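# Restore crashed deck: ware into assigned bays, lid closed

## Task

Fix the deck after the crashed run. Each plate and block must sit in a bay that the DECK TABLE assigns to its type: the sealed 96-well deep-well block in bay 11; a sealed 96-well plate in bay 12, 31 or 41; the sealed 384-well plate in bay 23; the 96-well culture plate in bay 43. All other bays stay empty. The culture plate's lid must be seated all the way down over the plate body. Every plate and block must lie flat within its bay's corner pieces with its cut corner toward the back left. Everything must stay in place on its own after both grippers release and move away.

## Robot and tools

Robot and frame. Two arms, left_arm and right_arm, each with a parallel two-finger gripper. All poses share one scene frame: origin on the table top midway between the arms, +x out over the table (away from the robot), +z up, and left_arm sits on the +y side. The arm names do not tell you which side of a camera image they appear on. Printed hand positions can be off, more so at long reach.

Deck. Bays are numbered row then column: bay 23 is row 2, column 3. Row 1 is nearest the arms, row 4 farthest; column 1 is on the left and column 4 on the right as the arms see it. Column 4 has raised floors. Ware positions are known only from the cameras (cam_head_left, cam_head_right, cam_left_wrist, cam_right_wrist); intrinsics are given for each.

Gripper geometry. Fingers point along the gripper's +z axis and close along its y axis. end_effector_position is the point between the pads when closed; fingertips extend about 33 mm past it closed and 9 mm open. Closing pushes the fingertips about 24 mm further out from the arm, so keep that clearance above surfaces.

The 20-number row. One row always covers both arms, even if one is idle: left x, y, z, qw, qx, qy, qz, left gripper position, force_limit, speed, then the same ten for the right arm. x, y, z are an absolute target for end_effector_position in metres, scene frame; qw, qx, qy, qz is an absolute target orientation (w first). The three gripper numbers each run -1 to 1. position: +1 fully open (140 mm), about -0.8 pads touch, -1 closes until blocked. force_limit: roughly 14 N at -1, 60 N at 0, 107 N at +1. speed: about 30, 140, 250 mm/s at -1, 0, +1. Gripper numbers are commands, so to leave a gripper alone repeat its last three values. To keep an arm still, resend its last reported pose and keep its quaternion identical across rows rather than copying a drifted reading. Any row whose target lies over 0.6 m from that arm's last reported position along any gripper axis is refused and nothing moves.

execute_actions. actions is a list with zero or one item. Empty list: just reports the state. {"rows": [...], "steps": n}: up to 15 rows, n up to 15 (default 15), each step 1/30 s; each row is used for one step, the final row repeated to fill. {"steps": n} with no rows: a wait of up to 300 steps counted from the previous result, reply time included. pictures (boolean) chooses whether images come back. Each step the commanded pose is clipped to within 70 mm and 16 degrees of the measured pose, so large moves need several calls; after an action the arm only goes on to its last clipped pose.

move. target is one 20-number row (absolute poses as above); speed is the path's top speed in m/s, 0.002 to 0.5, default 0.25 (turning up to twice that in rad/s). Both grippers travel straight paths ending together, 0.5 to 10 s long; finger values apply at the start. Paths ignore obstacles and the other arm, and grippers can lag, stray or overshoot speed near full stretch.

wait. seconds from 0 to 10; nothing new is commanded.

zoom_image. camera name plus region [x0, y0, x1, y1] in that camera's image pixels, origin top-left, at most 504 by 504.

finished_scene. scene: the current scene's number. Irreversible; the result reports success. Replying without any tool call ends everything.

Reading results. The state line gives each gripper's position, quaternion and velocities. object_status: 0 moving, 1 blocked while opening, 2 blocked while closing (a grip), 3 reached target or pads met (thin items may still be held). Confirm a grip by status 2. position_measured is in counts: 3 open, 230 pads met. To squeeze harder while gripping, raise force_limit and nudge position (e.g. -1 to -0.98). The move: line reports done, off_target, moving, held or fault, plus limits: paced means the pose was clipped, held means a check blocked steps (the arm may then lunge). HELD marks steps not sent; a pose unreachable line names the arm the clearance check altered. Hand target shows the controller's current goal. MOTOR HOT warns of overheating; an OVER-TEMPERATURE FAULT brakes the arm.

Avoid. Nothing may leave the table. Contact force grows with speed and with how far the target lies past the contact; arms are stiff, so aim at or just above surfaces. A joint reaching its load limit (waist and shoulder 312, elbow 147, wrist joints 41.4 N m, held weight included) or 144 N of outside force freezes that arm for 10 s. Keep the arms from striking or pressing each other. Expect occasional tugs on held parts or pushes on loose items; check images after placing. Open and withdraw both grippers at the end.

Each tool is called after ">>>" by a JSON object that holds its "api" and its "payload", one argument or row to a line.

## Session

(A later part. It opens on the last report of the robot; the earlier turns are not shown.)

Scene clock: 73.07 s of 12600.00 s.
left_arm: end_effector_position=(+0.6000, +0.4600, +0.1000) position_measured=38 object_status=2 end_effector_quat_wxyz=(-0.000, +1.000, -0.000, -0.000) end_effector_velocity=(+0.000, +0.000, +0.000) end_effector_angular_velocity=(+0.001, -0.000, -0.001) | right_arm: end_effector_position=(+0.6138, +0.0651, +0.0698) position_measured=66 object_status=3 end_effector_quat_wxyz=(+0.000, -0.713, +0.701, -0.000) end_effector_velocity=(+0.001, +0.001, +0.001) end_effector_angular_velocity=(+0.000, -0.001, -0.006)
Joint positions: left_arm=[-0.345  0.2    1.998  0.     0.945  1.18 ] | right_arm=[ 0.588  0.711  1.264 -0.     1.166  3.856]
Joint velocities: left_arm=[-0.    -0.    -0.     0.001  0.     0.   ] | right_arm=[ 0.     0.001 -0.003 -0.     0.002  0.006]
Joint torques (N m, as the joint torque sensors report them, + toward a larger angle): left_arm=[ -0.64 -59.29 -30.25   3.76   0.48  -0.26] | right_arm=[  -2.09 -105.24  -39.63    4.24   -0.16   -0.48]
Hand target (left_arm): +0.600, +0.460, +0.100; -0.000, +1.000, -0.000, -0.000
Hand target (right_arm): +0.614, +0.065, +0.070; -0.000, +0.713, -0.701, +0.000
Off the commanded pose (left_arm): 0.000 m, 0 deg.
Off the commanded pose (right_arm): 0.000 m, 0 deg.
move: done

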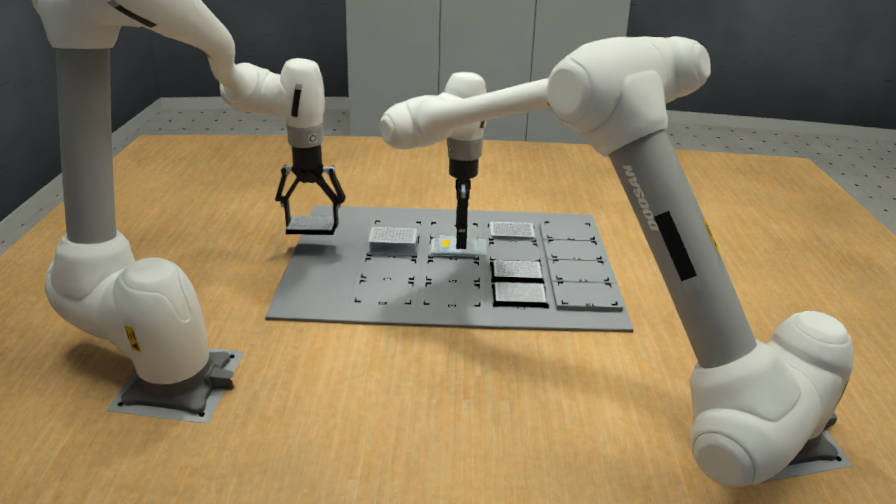

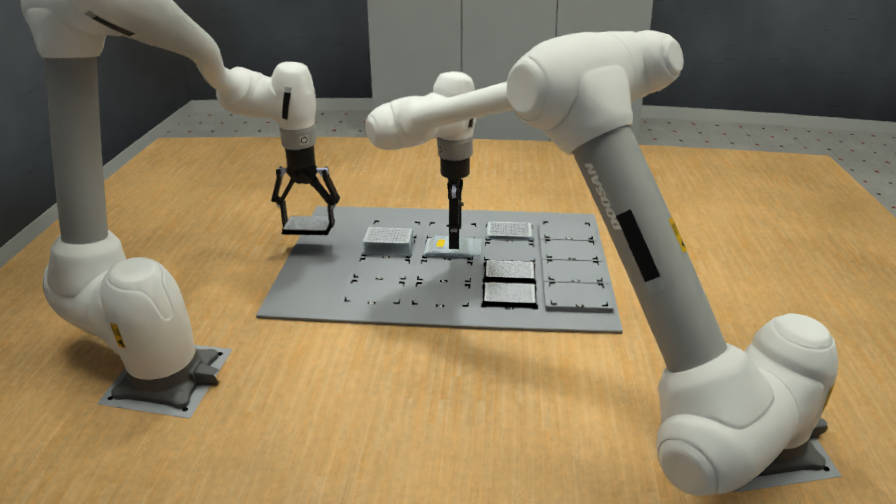

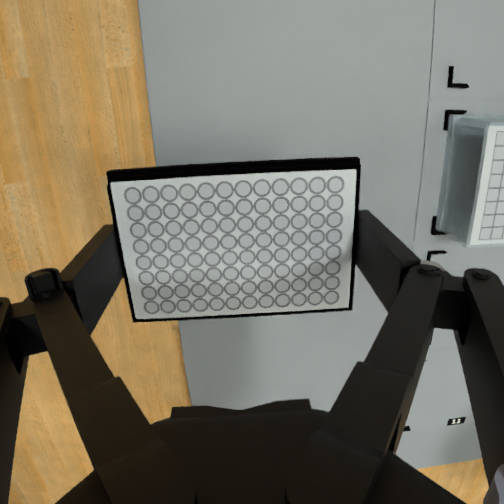

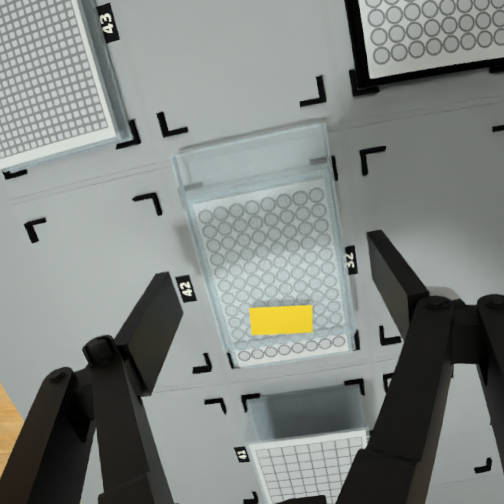

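>>> {"api": "move", "payload": {
  "target": [0.6,0.46,0.1,0,1,0,0,-1,-0.3,-1,0.613,0.065,0.05,0,0.713,-0.701,0,0.35,-0.6,-1],
  "speed": 0.05
}}

>>> {"api": "move", "payload": {
  "target": [0.6,0.46,0.1,0,1,0,0,-1,-0.3,-1,0.613,0.065,0.05,0,0.713,-0.701,0,-1,-0.6,-1]
}}

Scene clock: 79.77 s of 12600.00 s.
left_arm: end_effector_position=(+0.6000, +0.4600, +0.1000) position_measured=38 object_status=2 end_effector_quat_wxyz=(-0.000, +1.000, -0.000, +0.000) end_effector_velocity=(+0.000, +0.000, +0.000) end_effector_angular_velocity=(+0.000, -0.000, -0.000) | right_arm: end_effector_position=(+0.6130, +0.0650, +0.0501) position_measured=85 object_status=3 end_effector_quat_wxyz=(+0.000, -0.713, +0.701, -0.000) end_effector_velocity=(-0.000, -0.001, -0.002) end_effector_angular_velocity=(-0.001, +0.002, -0.001)
Joint positions: left_arm=[-0.345  0.2    1.998  0.     0.944  1.18 ] | right_arm=[ 0.588  0.724  1.28  -0.     1.138  3.857]
Joint velocities: left_arm=[ 0.001 -0.    -0.     0.     0.     0.001] | right_arm=[-0.001  0.001  0.002  0.    -0.001 -0.   ]
Joint torques (N m, as the joint torque sensors report them, + toward a larger angle): left_arm=[ -1.62 -59.25 -30.54   3.88   0.44  -0.38] | right_arm=[   2.55 -105.21  -39.23    3.92    0.48    0.04]
Hand target (left_arm): +0.600, +0.460, +0.100; -0.000, +1.000, +0.000, +0.000
Hand target (right_arm): +0.613, +0.065, +0.050; -0.000, +0.713, -0.701, -0.000
Off the commanded pose (left_arm): 0.000 m, 0 deg.
Off the commanded pose (right_arm): 0.000 m, 0 deg.
After step 90, 2.93 s passed at rest.
move: done

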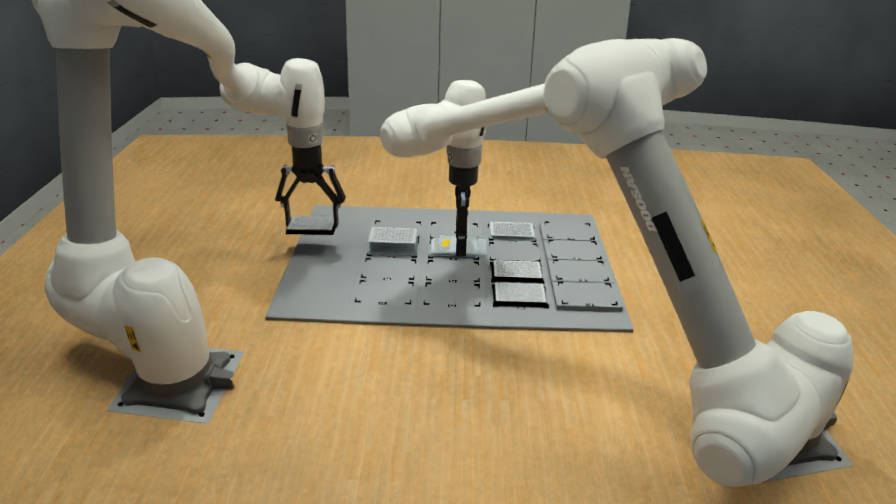

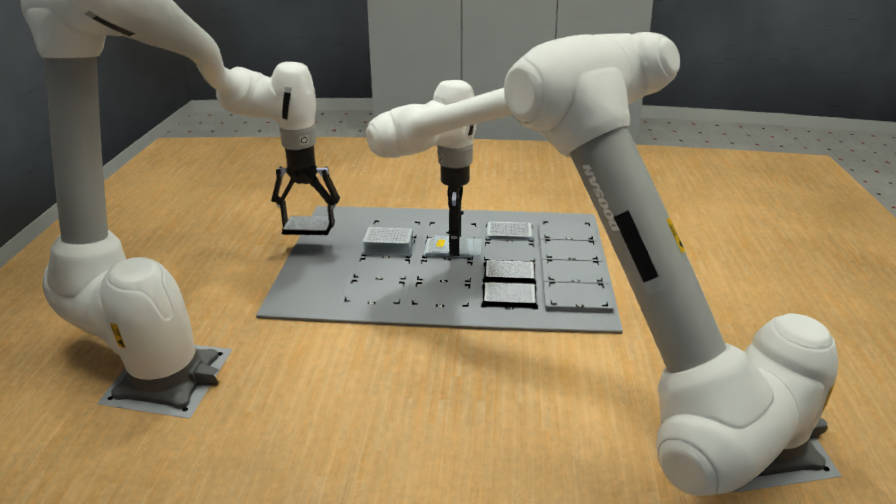

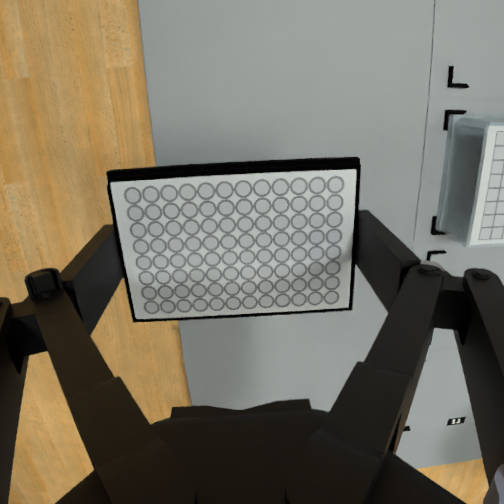

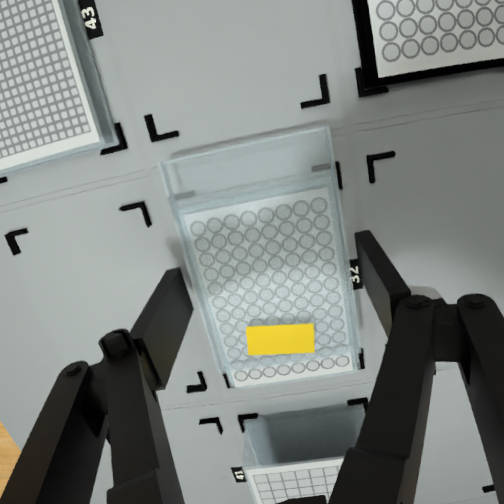

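Scene clock: 80.47 s of 12600.00 s.
left_arm: end_effector_position=(+0.6000, +0.4600, +0.1000) position_measured=38 object_status=2 end_effector_quat_wxyz=(-0.000, +1.000, -0.000, -0.000) end_effector_velocity=(+0.000, +0.001, +0.000) end_effector_angular_velocity=(+0.001, +0.001, +0.001) | right_arm: end_effector_position=(+0.6130, +0.0650, +0.0500) position_measured=102 object_status=2 end_effector_quat_wxyz=(+0.000, -0.713, +0.701, -0.000) end_effector_velocity=(+0.001, -0.000, +0.001) end_effector_angular_velocity=(+0.002, -0.001, -0.002)
Joint positions: left_arm=[-0.345  0.2    1.998  0.     0.944  1.18 ] | right_arm=[ 0.588  0.724  1.28  -0.     1.138  3.857]
Joint velocities: left_arm=[ 0.001 -0.    -0.     0.     0.001 -0.001] | right_arm=[-0.001 -0.001 -0.001  0.001 -0.     0.   ]
Joint torques (N m, as the joint torque sensors report them, + toward a larger angle): left_arm=[ -1.97 -59.27 -30.74   3.73   0.14  -0.35] | right_arm=[  2.41 -95.86 -35.35   4.44  -0.8   -0.65]
Hand target (left_arm): +0.600, +0.460, +0.100; -0.000, +1.000, +0.000, +0.000
Hand target (right_arm): +0.613, +0.065, +0.050; +0.000, +0.713, -0.701, +0.000
Off the commanded pose (left_arm): 0.000 m, 0 deg.
Off the commanded pose (right_arm): 0.000 m, 0 deg.
move: done

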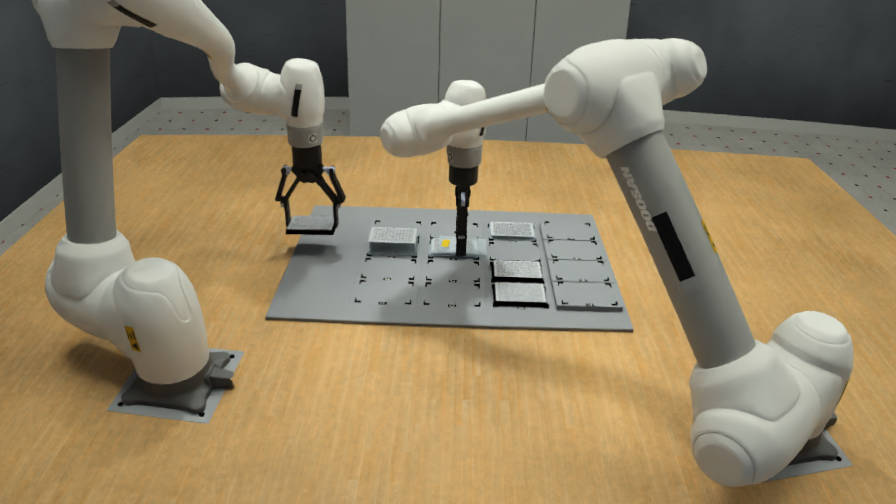

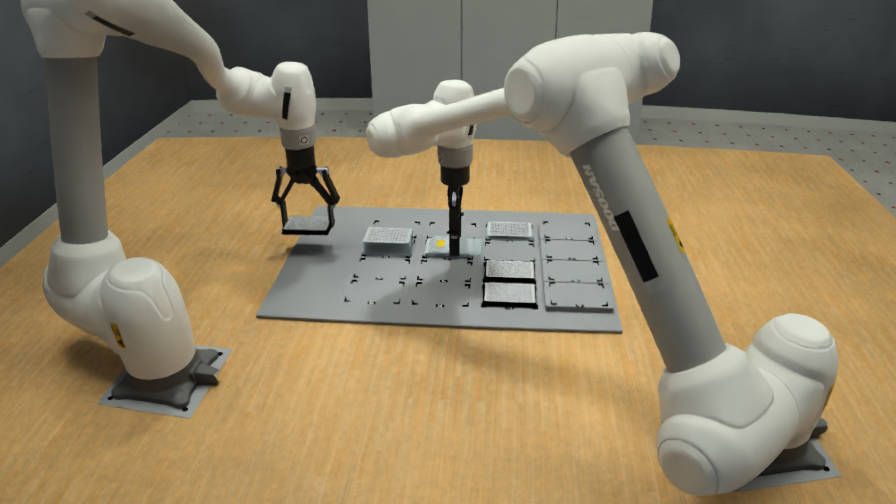

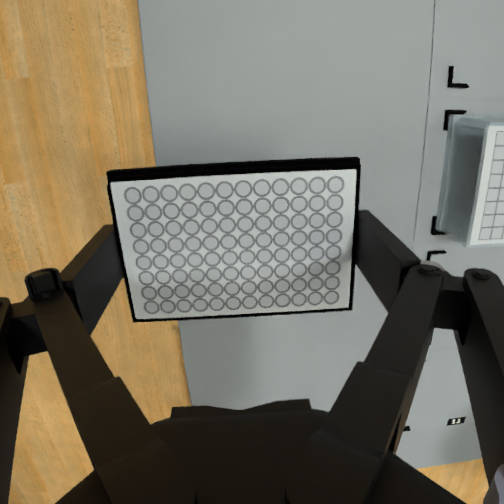

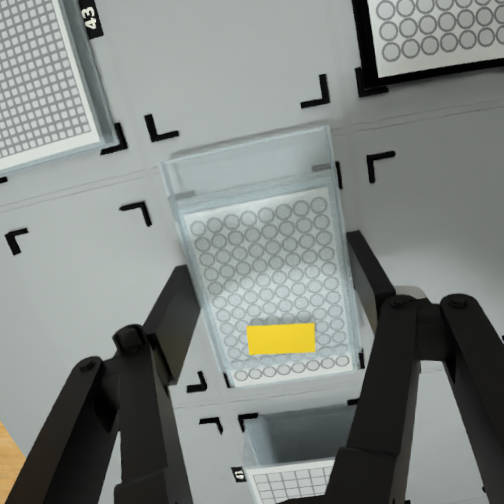

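>>> {"api": "move", "payload": {
  "target": [0.6,0.46,0.1,0,1,0,0,-1,-0.3,-1,0.6134,0.067,0.053,0,0.713,-0.701,0,-1,-0.6,-1],
  "speed": 0.02
}}

>>> {"api": "move", "payload": {
  "target": [0.6,0.46,0.1,0,1,0,0,-1,-0.3,-1,0.6134,0.084,0.053,0,0.713,-0.701,0,-1,-0.6,-1],
  "speed": 0.02
}}

>>> {"api": "zoom_image", "payload": {
  "camera": "cam_right_wrist",
  "region": [130,100,410,400]
}}

Scene clock: 87.03 s of 12600.00 s.
left_arm: end_effector_position=(+0.6000, +0.4600, +0.1000) position_measured=38 object_status=2 end_effector_quat_wxyz=(+0.000, +1.000, -0.000, -0.000) end_effector_velocity=(+0.000, +0.000, +0.000) end_effector_angular_velocity=(+0.000, +0.000, +0.001) | right_arm: end_effector_position=(+0.6134, +0.0670, +0.0530) position_measured=103 object_status=2 end_effector_quat_wxyz=(-0.000, -0.713, +0.701, +0.000) end_effector_velocity=(-0.001, +0.001, -0.000) end_effector_angular_velocity=(+0.000, +0.001, -0.000)
Joint positions: left_arm=[-0.345  0.2    1.998 -0.     0.944  1.18 ] | right_arm=[0.589 0.724 1.273 0.    1.144 3.858]
Joint velocities: left_arm=[ 0.001 -0.    -0.     0.     0.    -0.   ] | right_arm=[ 0.001  0.001 -0.001  0.001  0.001  0.   ]
Joint torques (N m, as the joint torque sensors report them, + toward a larger angle): left_arm=[ -1.76 -59.81 -30.83   3.62   0.33  -0.35] | right_arm=[   1.72 -105.02  -38.07    4.47   -0.56   -0.41]
Hand target (left_arm): +0.600, +0.460, +0.100; +0.000, +1.000, +0.000, +0.000
Hand target (right_arm): +0.613, +0.067, +0.053; -0.000, +0.713, -0.701, +0.000
Off the commanded pose (left_arm): 0.000 m, 0 deg.
Off the commanded pose (right_arm): 0.000 m, 0 deg.
After step 90, 2.87 s passed at rest.
move: done

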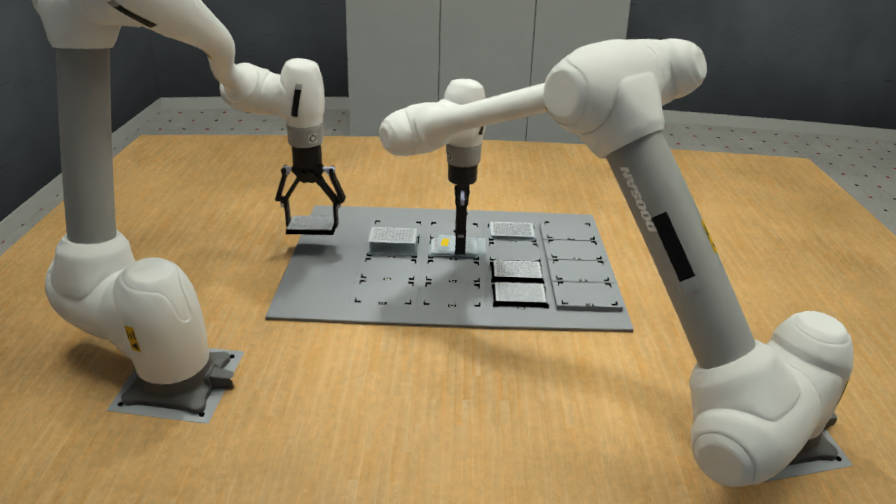

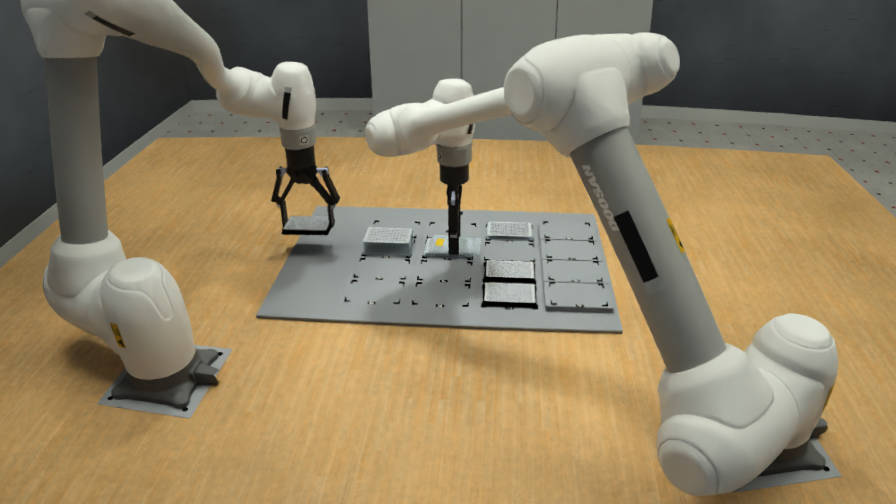

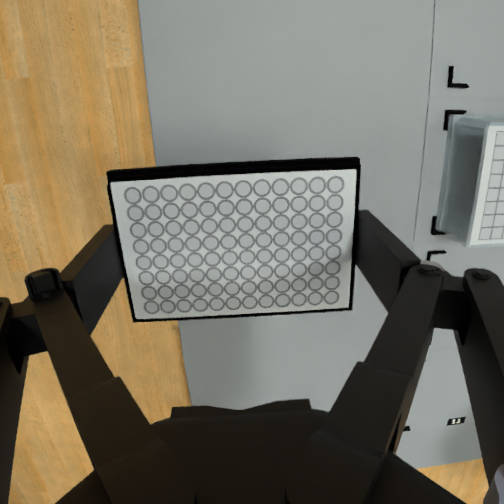

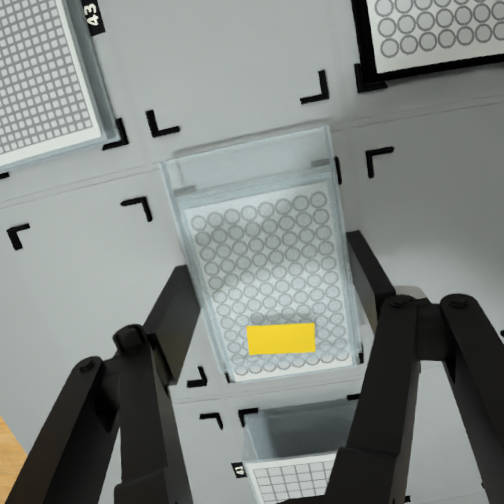

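Scene clock: 88.13 s of 12600.00 s.
left_arm: end_effector_position=(+0.6000, +0.4600, +0.1000) position_measured=38 object_status=2 end_effector_quat_wxyz=(-0.000, +1.000, -0.000, -0.000) end_effector_velocity=(-0.001, +0.001, -0.000) end_effector_angular_velocity=(+0.001, +0.002, +0.001) | right_arm: end_effector_position=(+0.6134, +0.0840, +0.0530) position_measured=103 object_status=2 end_effector_quat_wxyz=(+0.000, -0.713, +0.701, +0.000) end_effector_velocity=(+0.000, +0.001, +0.000) end_effector_angular_velocity=(+0.000, -0.001, +0.000)
Joint positions: left_arm=[-0.345  0.2    1.998  0.     0.944  1.18 ] | right_arm=[0.603 0.743 1.24  0.    1.159 3.872]
Joint velocities: left_arm=[ 0.001 -0.     0.001  0.     0.001 -0.001] | right_arm=[ 0.     0.001 -0.002 -0.001  0.001  0.001]
Joint torques (N m, as the joint torque sensors report them, + toward a larger angle): left_arm=[ -1.24 -58.51 -30.17   3.62   0.45  -0.42] | right_arm=[   2.9  -107.1   -38.29    4.7    -0.44   -0.17]
Hand target (left_arm): +0.600, +0.460, +0.100; +0.000, +1.000, -0.000, +0.000
Hand target (right_arm): +0.613, +0.084, +0.053; -0.000, +0.713, -0.701, +0.000
Off the commanded pose (left_arm): 0.000 m, 0 deg.
Off the commanded pose (right_arm): 0.000 m, 0 deg.
move: done

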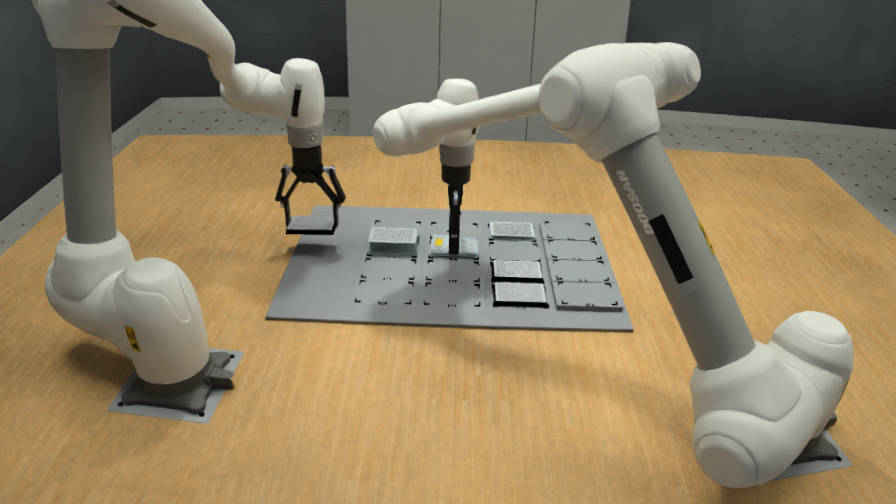

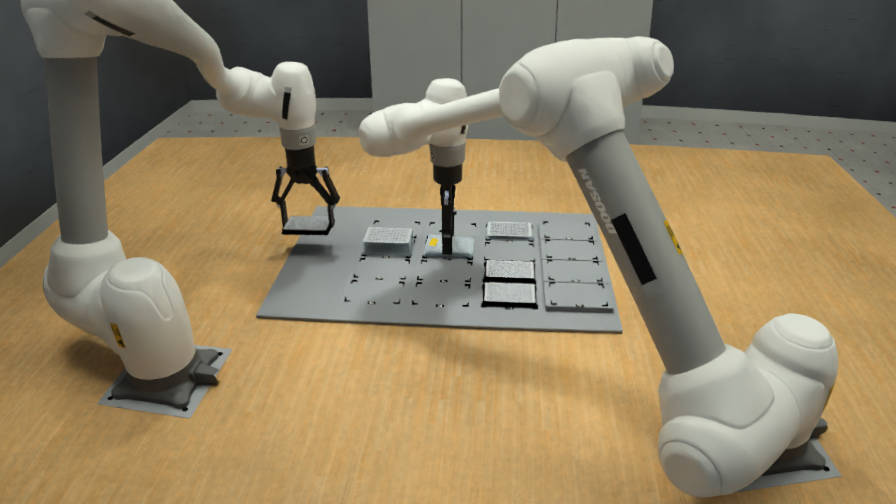

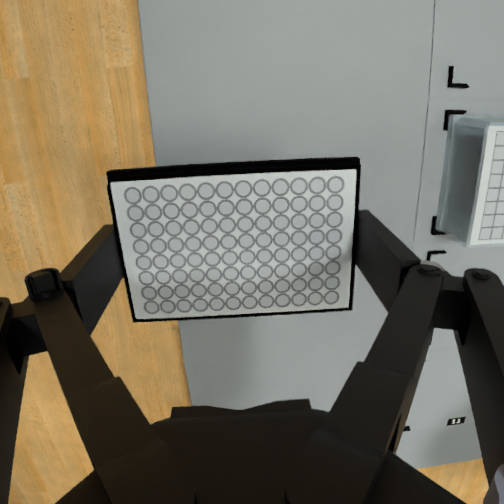

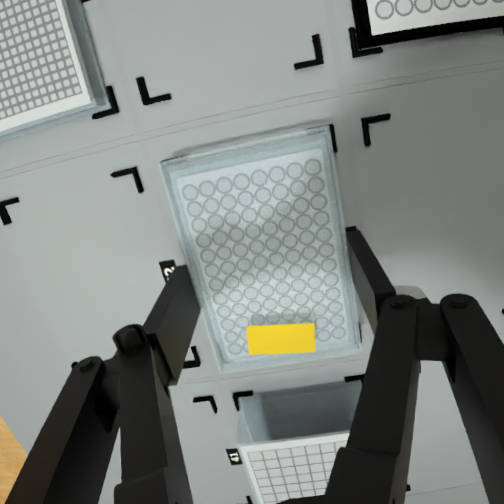

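Region (130, 100, 410, 400) of cam_right_wrist's 504x504 image, scaled by 1.680, with more detail than that image has; it fills the left 470 columns of this view, and the rest is white.

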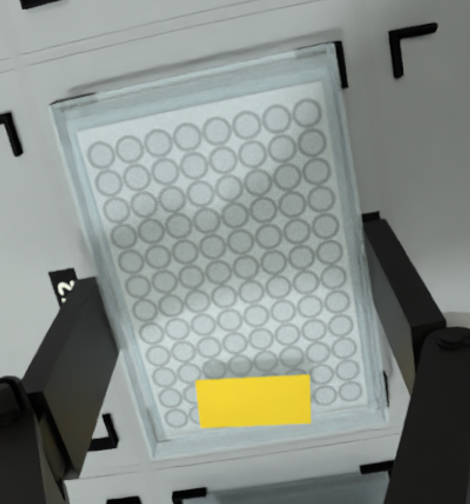

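>>> {"api": "move", "payload": {
  "target": [0.6,0.46,0.1,0,1,0,0,-1,-0.3,-1,0.6132,0.088,0.051,0,0.713,-0.701,0,-1,-0.6,-1],
  "speed": 0.01
}}

>>> {"api": "zoom_image", "payload": {
  "camera": "cam_right_wrist",
  "region": [130,100,410,400]
}}

Scene clock: 93.13 s of 12600.00 s.
left_arm: end_effector_position=(+0.6000, +0.4600, +0.1000) position_measured=38 object_status=2 end_effector_quat_wxyz=(+0.000, +1.000, +0.000, -0.000) end_effector_velocity=(+0.000, -0.000, +0.000) end_effector_angular_velocity=(-0.000, +0.000, -0.001) | right_arm: end_effector_position=(+0.6132, +0.0880, +0.0510) position_measured=103 object_status=2 end_effector_quat_wxyz=(+0.000, -0.713, +0.701, -0.000) end_effector_velocity=(-0.000, +0.001, -0.000) end_effector_angular_velocity=(+0.001, -0.000, -0.000)
Joint positions: left_arm=[-0.345  0.2    1.998 -0.     0.944  1.18 ] | right_arm=[ 0.606  0.748  1.234 -0.     1.16   3.875]
Joint velocities: left_arm=[-0.     0.    -0.001 -0.001  0.001  0.   ] | right_arm=[ 0.001  0.001 -0.001  0.001 -0.     0.   ]
Joint torques (N m, as the joint torque sensors report them, + toward a larger angle): left_arm=[ -1.52 -59.15 -30.46   3.62   0.43  -0.28] | right_arm=[  -0.66 -108.1   -38.38    4.15   -1.23    0.05]
Hand target (left_arm): +0.600, +0.460, +0.100; +0.000, +1.000, +0.000, +0.000
Hand target (right_arm): +0.613, +0.088, +0.051; -0.000, +0.713, -0.701, +0.000
Off the commanded pose (left_arm): 0.000 m, 0 deg.
Off the commanded pose (right_arm): 0.000 m, 0 deg.
After step 90, 1.30 s passed at rest.
move: done

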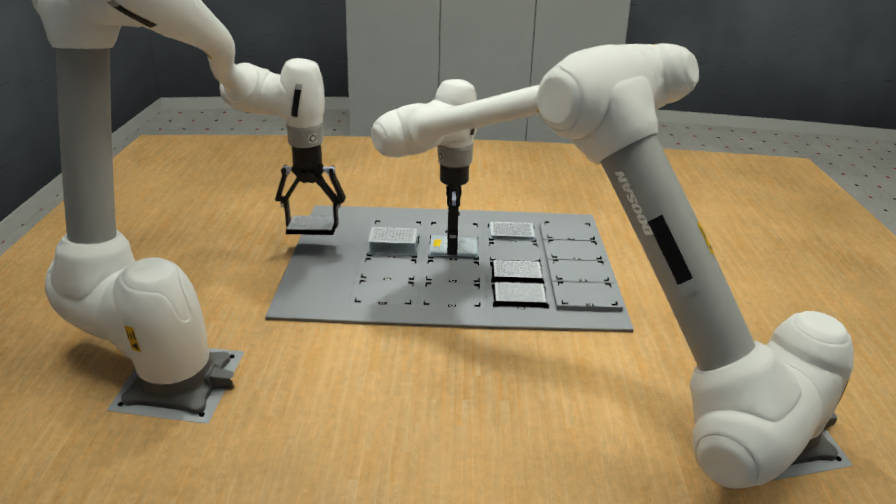

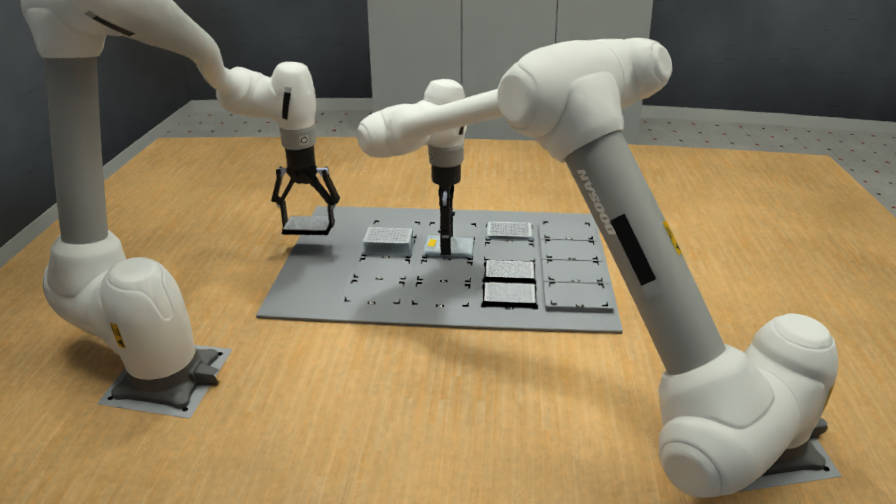

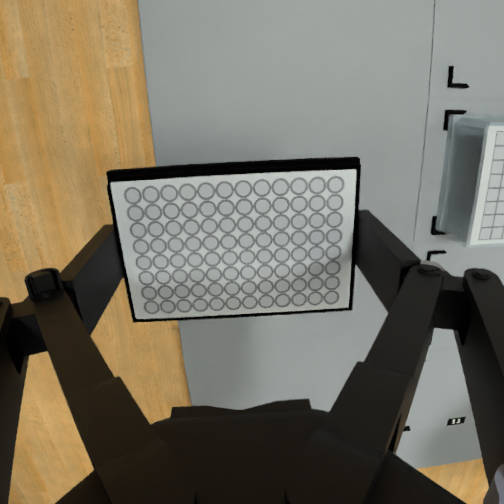

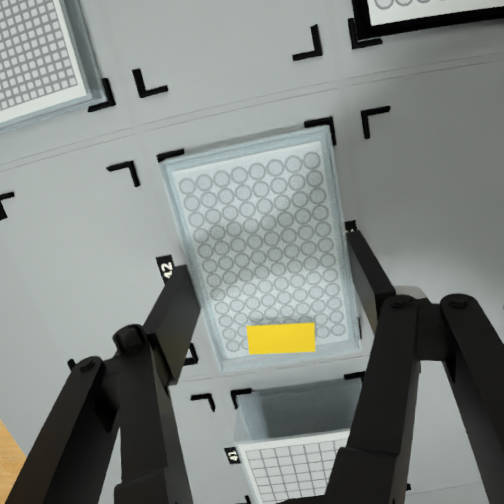

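Region (130, 100, 410, 400) of cam_right_wrist's 504x504 image, scaled by 1.680, with more detail than that image has; it fills the left 470 columns of this view, and the rest is white.

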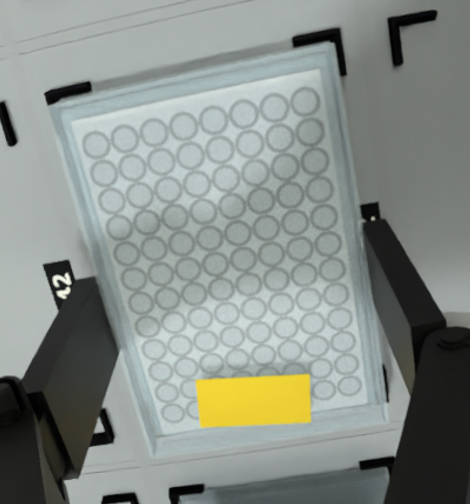

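>>> {"api": "move", "payload": {
  "target": [0.6,0.46,0.1,0,1,0,0,-1,-0.3,-1,0.6132,0.0893,0.0495,0,0.713,-0.701,0,-1,-0.6,-1],
  "speed": 0.01
}}

>>> {"api": "move", "payload": {
  "target": [0.6,0.46,0.1,0,1,0,0,-1,-0.3,-1,0.6132,0.0893,0.0495,0,0.713,-0.701,0,0.4,-0.6,-1]
}}

>>> {"api": "zoom_image", "payload": {
  "camera": "cam_head_left",
  "region": [410,210,510,275]
}}

Scene clock: 98.23 s of 12600.00 s.
left_arm: end_effector_position=(+0.6000, +0.4600, +0.1000) position_measured=38 object_status=2 end_effector_quat_wxyz=(+0.000, +1.000, +0.000, -0.000) end_effector_velocity=(+0.000, -0.000, +0.000) end_effector_angular_velocity=(-0.000, -0.000, -0.001) | right_arm: end_effector_position=(+0.6132, +0.0893, +0.0495) position_measured=103 object_status=2 end_effector_quat_wxyz=(-0.000, -0.713, +0.701, -0.000) end_effector_velocity=(+0.001, -0.001, -0.000) end_effector_angular_velocity=(-0.000, +0.001, -0.001)
Joint positions: left_arm=[-0.345  0.2    1.998 -0.     0.944  1.18 ] | right_arm=[ 0.607  0.751  1.232 -0.     1.159  3.876]
Joint velocities: left_arm=[-0.    -0.    -0.001 -0.     0.001  0.001] | right_arm=[-0.001  0.     0.     0.    -0.     0.   ]
Joint torques (N m, as the joint torque sensors report them, + toward a larger angle): left_arm=[ -1.46 -59.36 -30.35   3.74   0.23  -0.32] | right_arm=[  -0.39 -106.04  -39.16    4.87   -1.15   -0.18]
Hand target (left_arm): +0.600, +0.460, +0.100; +0.000, +1.000, -0.000, +0.000
Hand target (right_arm): +0.613, +0.089, +0.049; -0.000, +0.713, -0.701, -0.000
Off the commanded pose (left_arm): 0.000 m, 0 deg.
Off the commanded pose (right_arm): 0.000 m, 0 deg.
After step 90, 1.40 s passed at rest.
move: done

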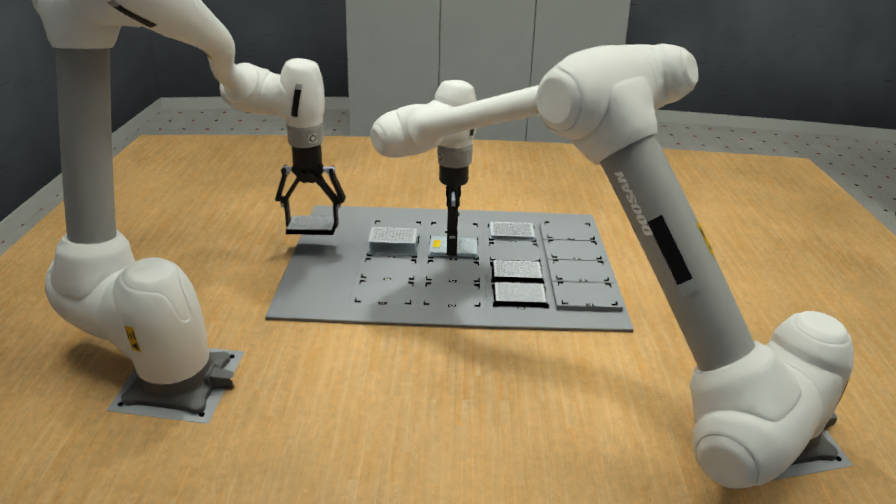

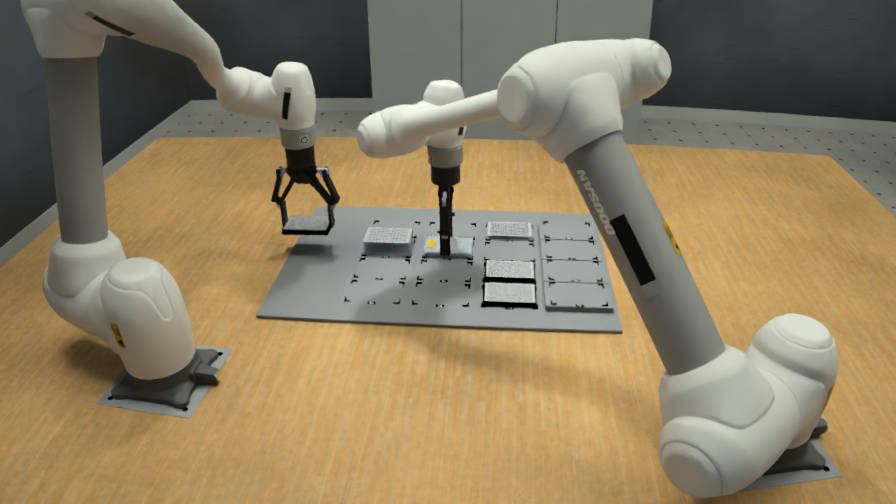

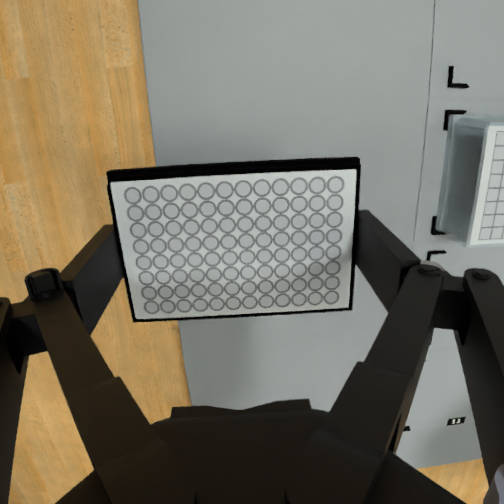

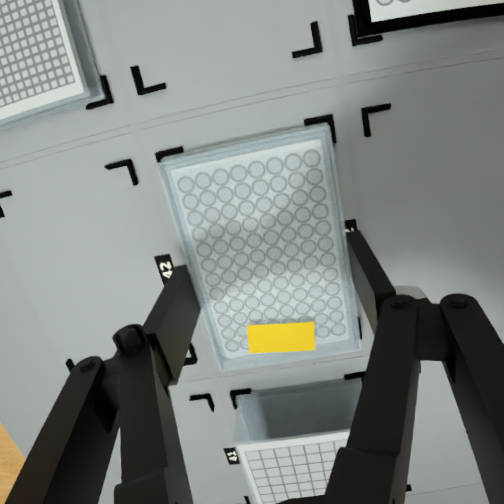

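Scene clock: 98.97 s of 12600.00 s.
left_arm: end_effector_position=(+0.6000, +0.4600, +0.1000) position_measured=38 object_status=2 end_effector_quat_wxyz=(+0.000, +1.000, +0.000, -0.000) end_effector_velocity=(-0.001, -0.000, -0.000) end_effector_angular_velocity=(+0.000, +0.001, +0.000) | right_arm: end_effector_position=(+0.6132, +0.0893, +0.0495) position_measured=78 object_status=3 end_effector_quat_wxyz=(+0.000, -0.713, +0.701, -0.000) end_effector_velocity=(+0.000, +0.000, +0.001) end_effector_angular_velocity=(+0.001, -0.001, +0.000)
Joint positions: left_arm=[-0.345  0.2    1.998 -0.     0.944  1.18 ] | right_arm=[ 0.607  0.751  1.232 -0.     1.159  3.876]
Joint velocities: left_arm=[-0.001 -0.     0.    -0.     0.001 -0.   ] | right_arm=[-0.    -0.001 -0.    -0.    -0.    -0.   ]
Joint torques (N m, as the joint torque sensors report them, + toward a larger angle): left_arm=[ -1.08 -59.98 -30.68   3.77   0.23  -0.34] | right_arm=[   3.85 -108.93  -37.14    4.07   -0.3    -0.62]
Hand target (left_arm): +0.600, +0.460, +0.100; +0.000, +1.000, -0.000, +0.000
Hand target (right_arm): +0.613, +0.089, +0.049; -0.000, +0.713, -0.701, +0.000
Off the commanded pose (left_arm): 0.000 m, 0 deg.
Off the commanded pose (right_arm): 0.000 m, 0 deg.
move: done

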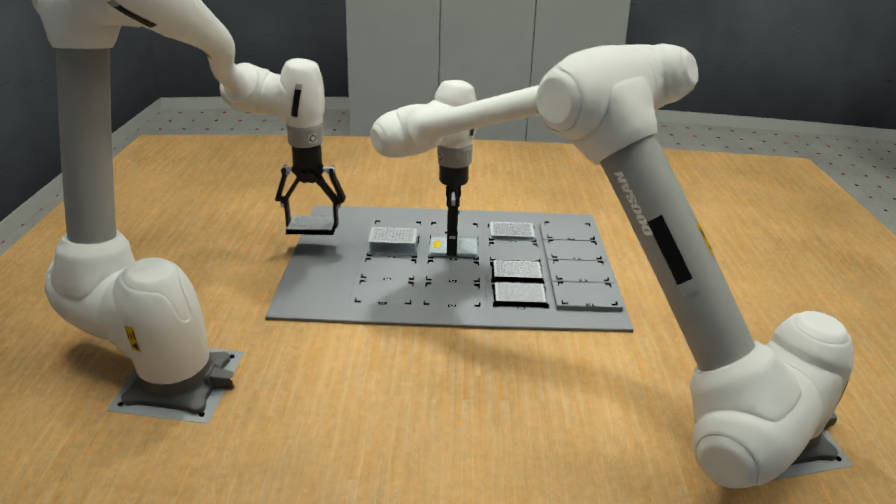

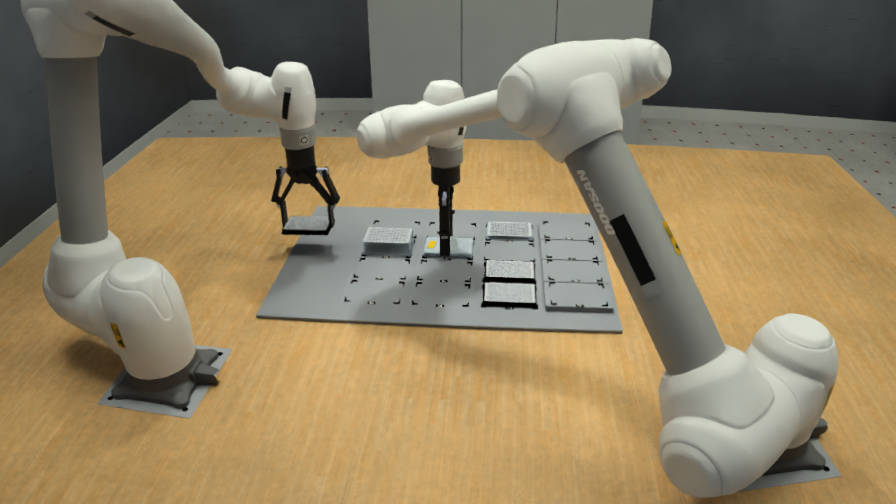

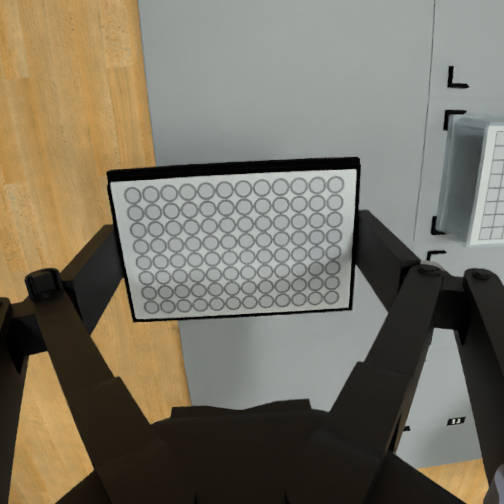

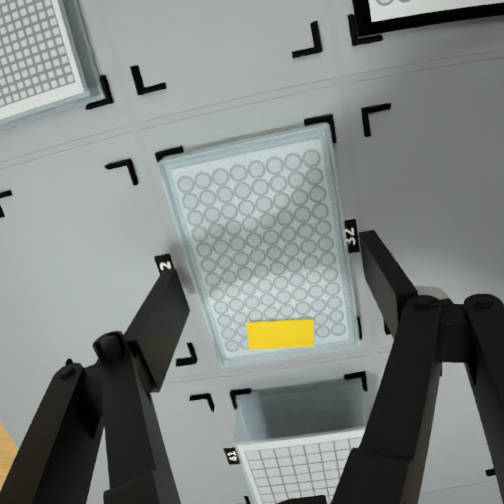

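Region (410, 210, 510, 275) of cam_head_left's 896x504 image, scaled by 5.040, with more detail than that image has; it fills the top 328 rows of this view, and the rest is white.

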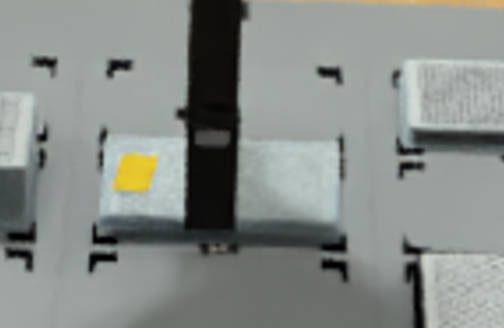

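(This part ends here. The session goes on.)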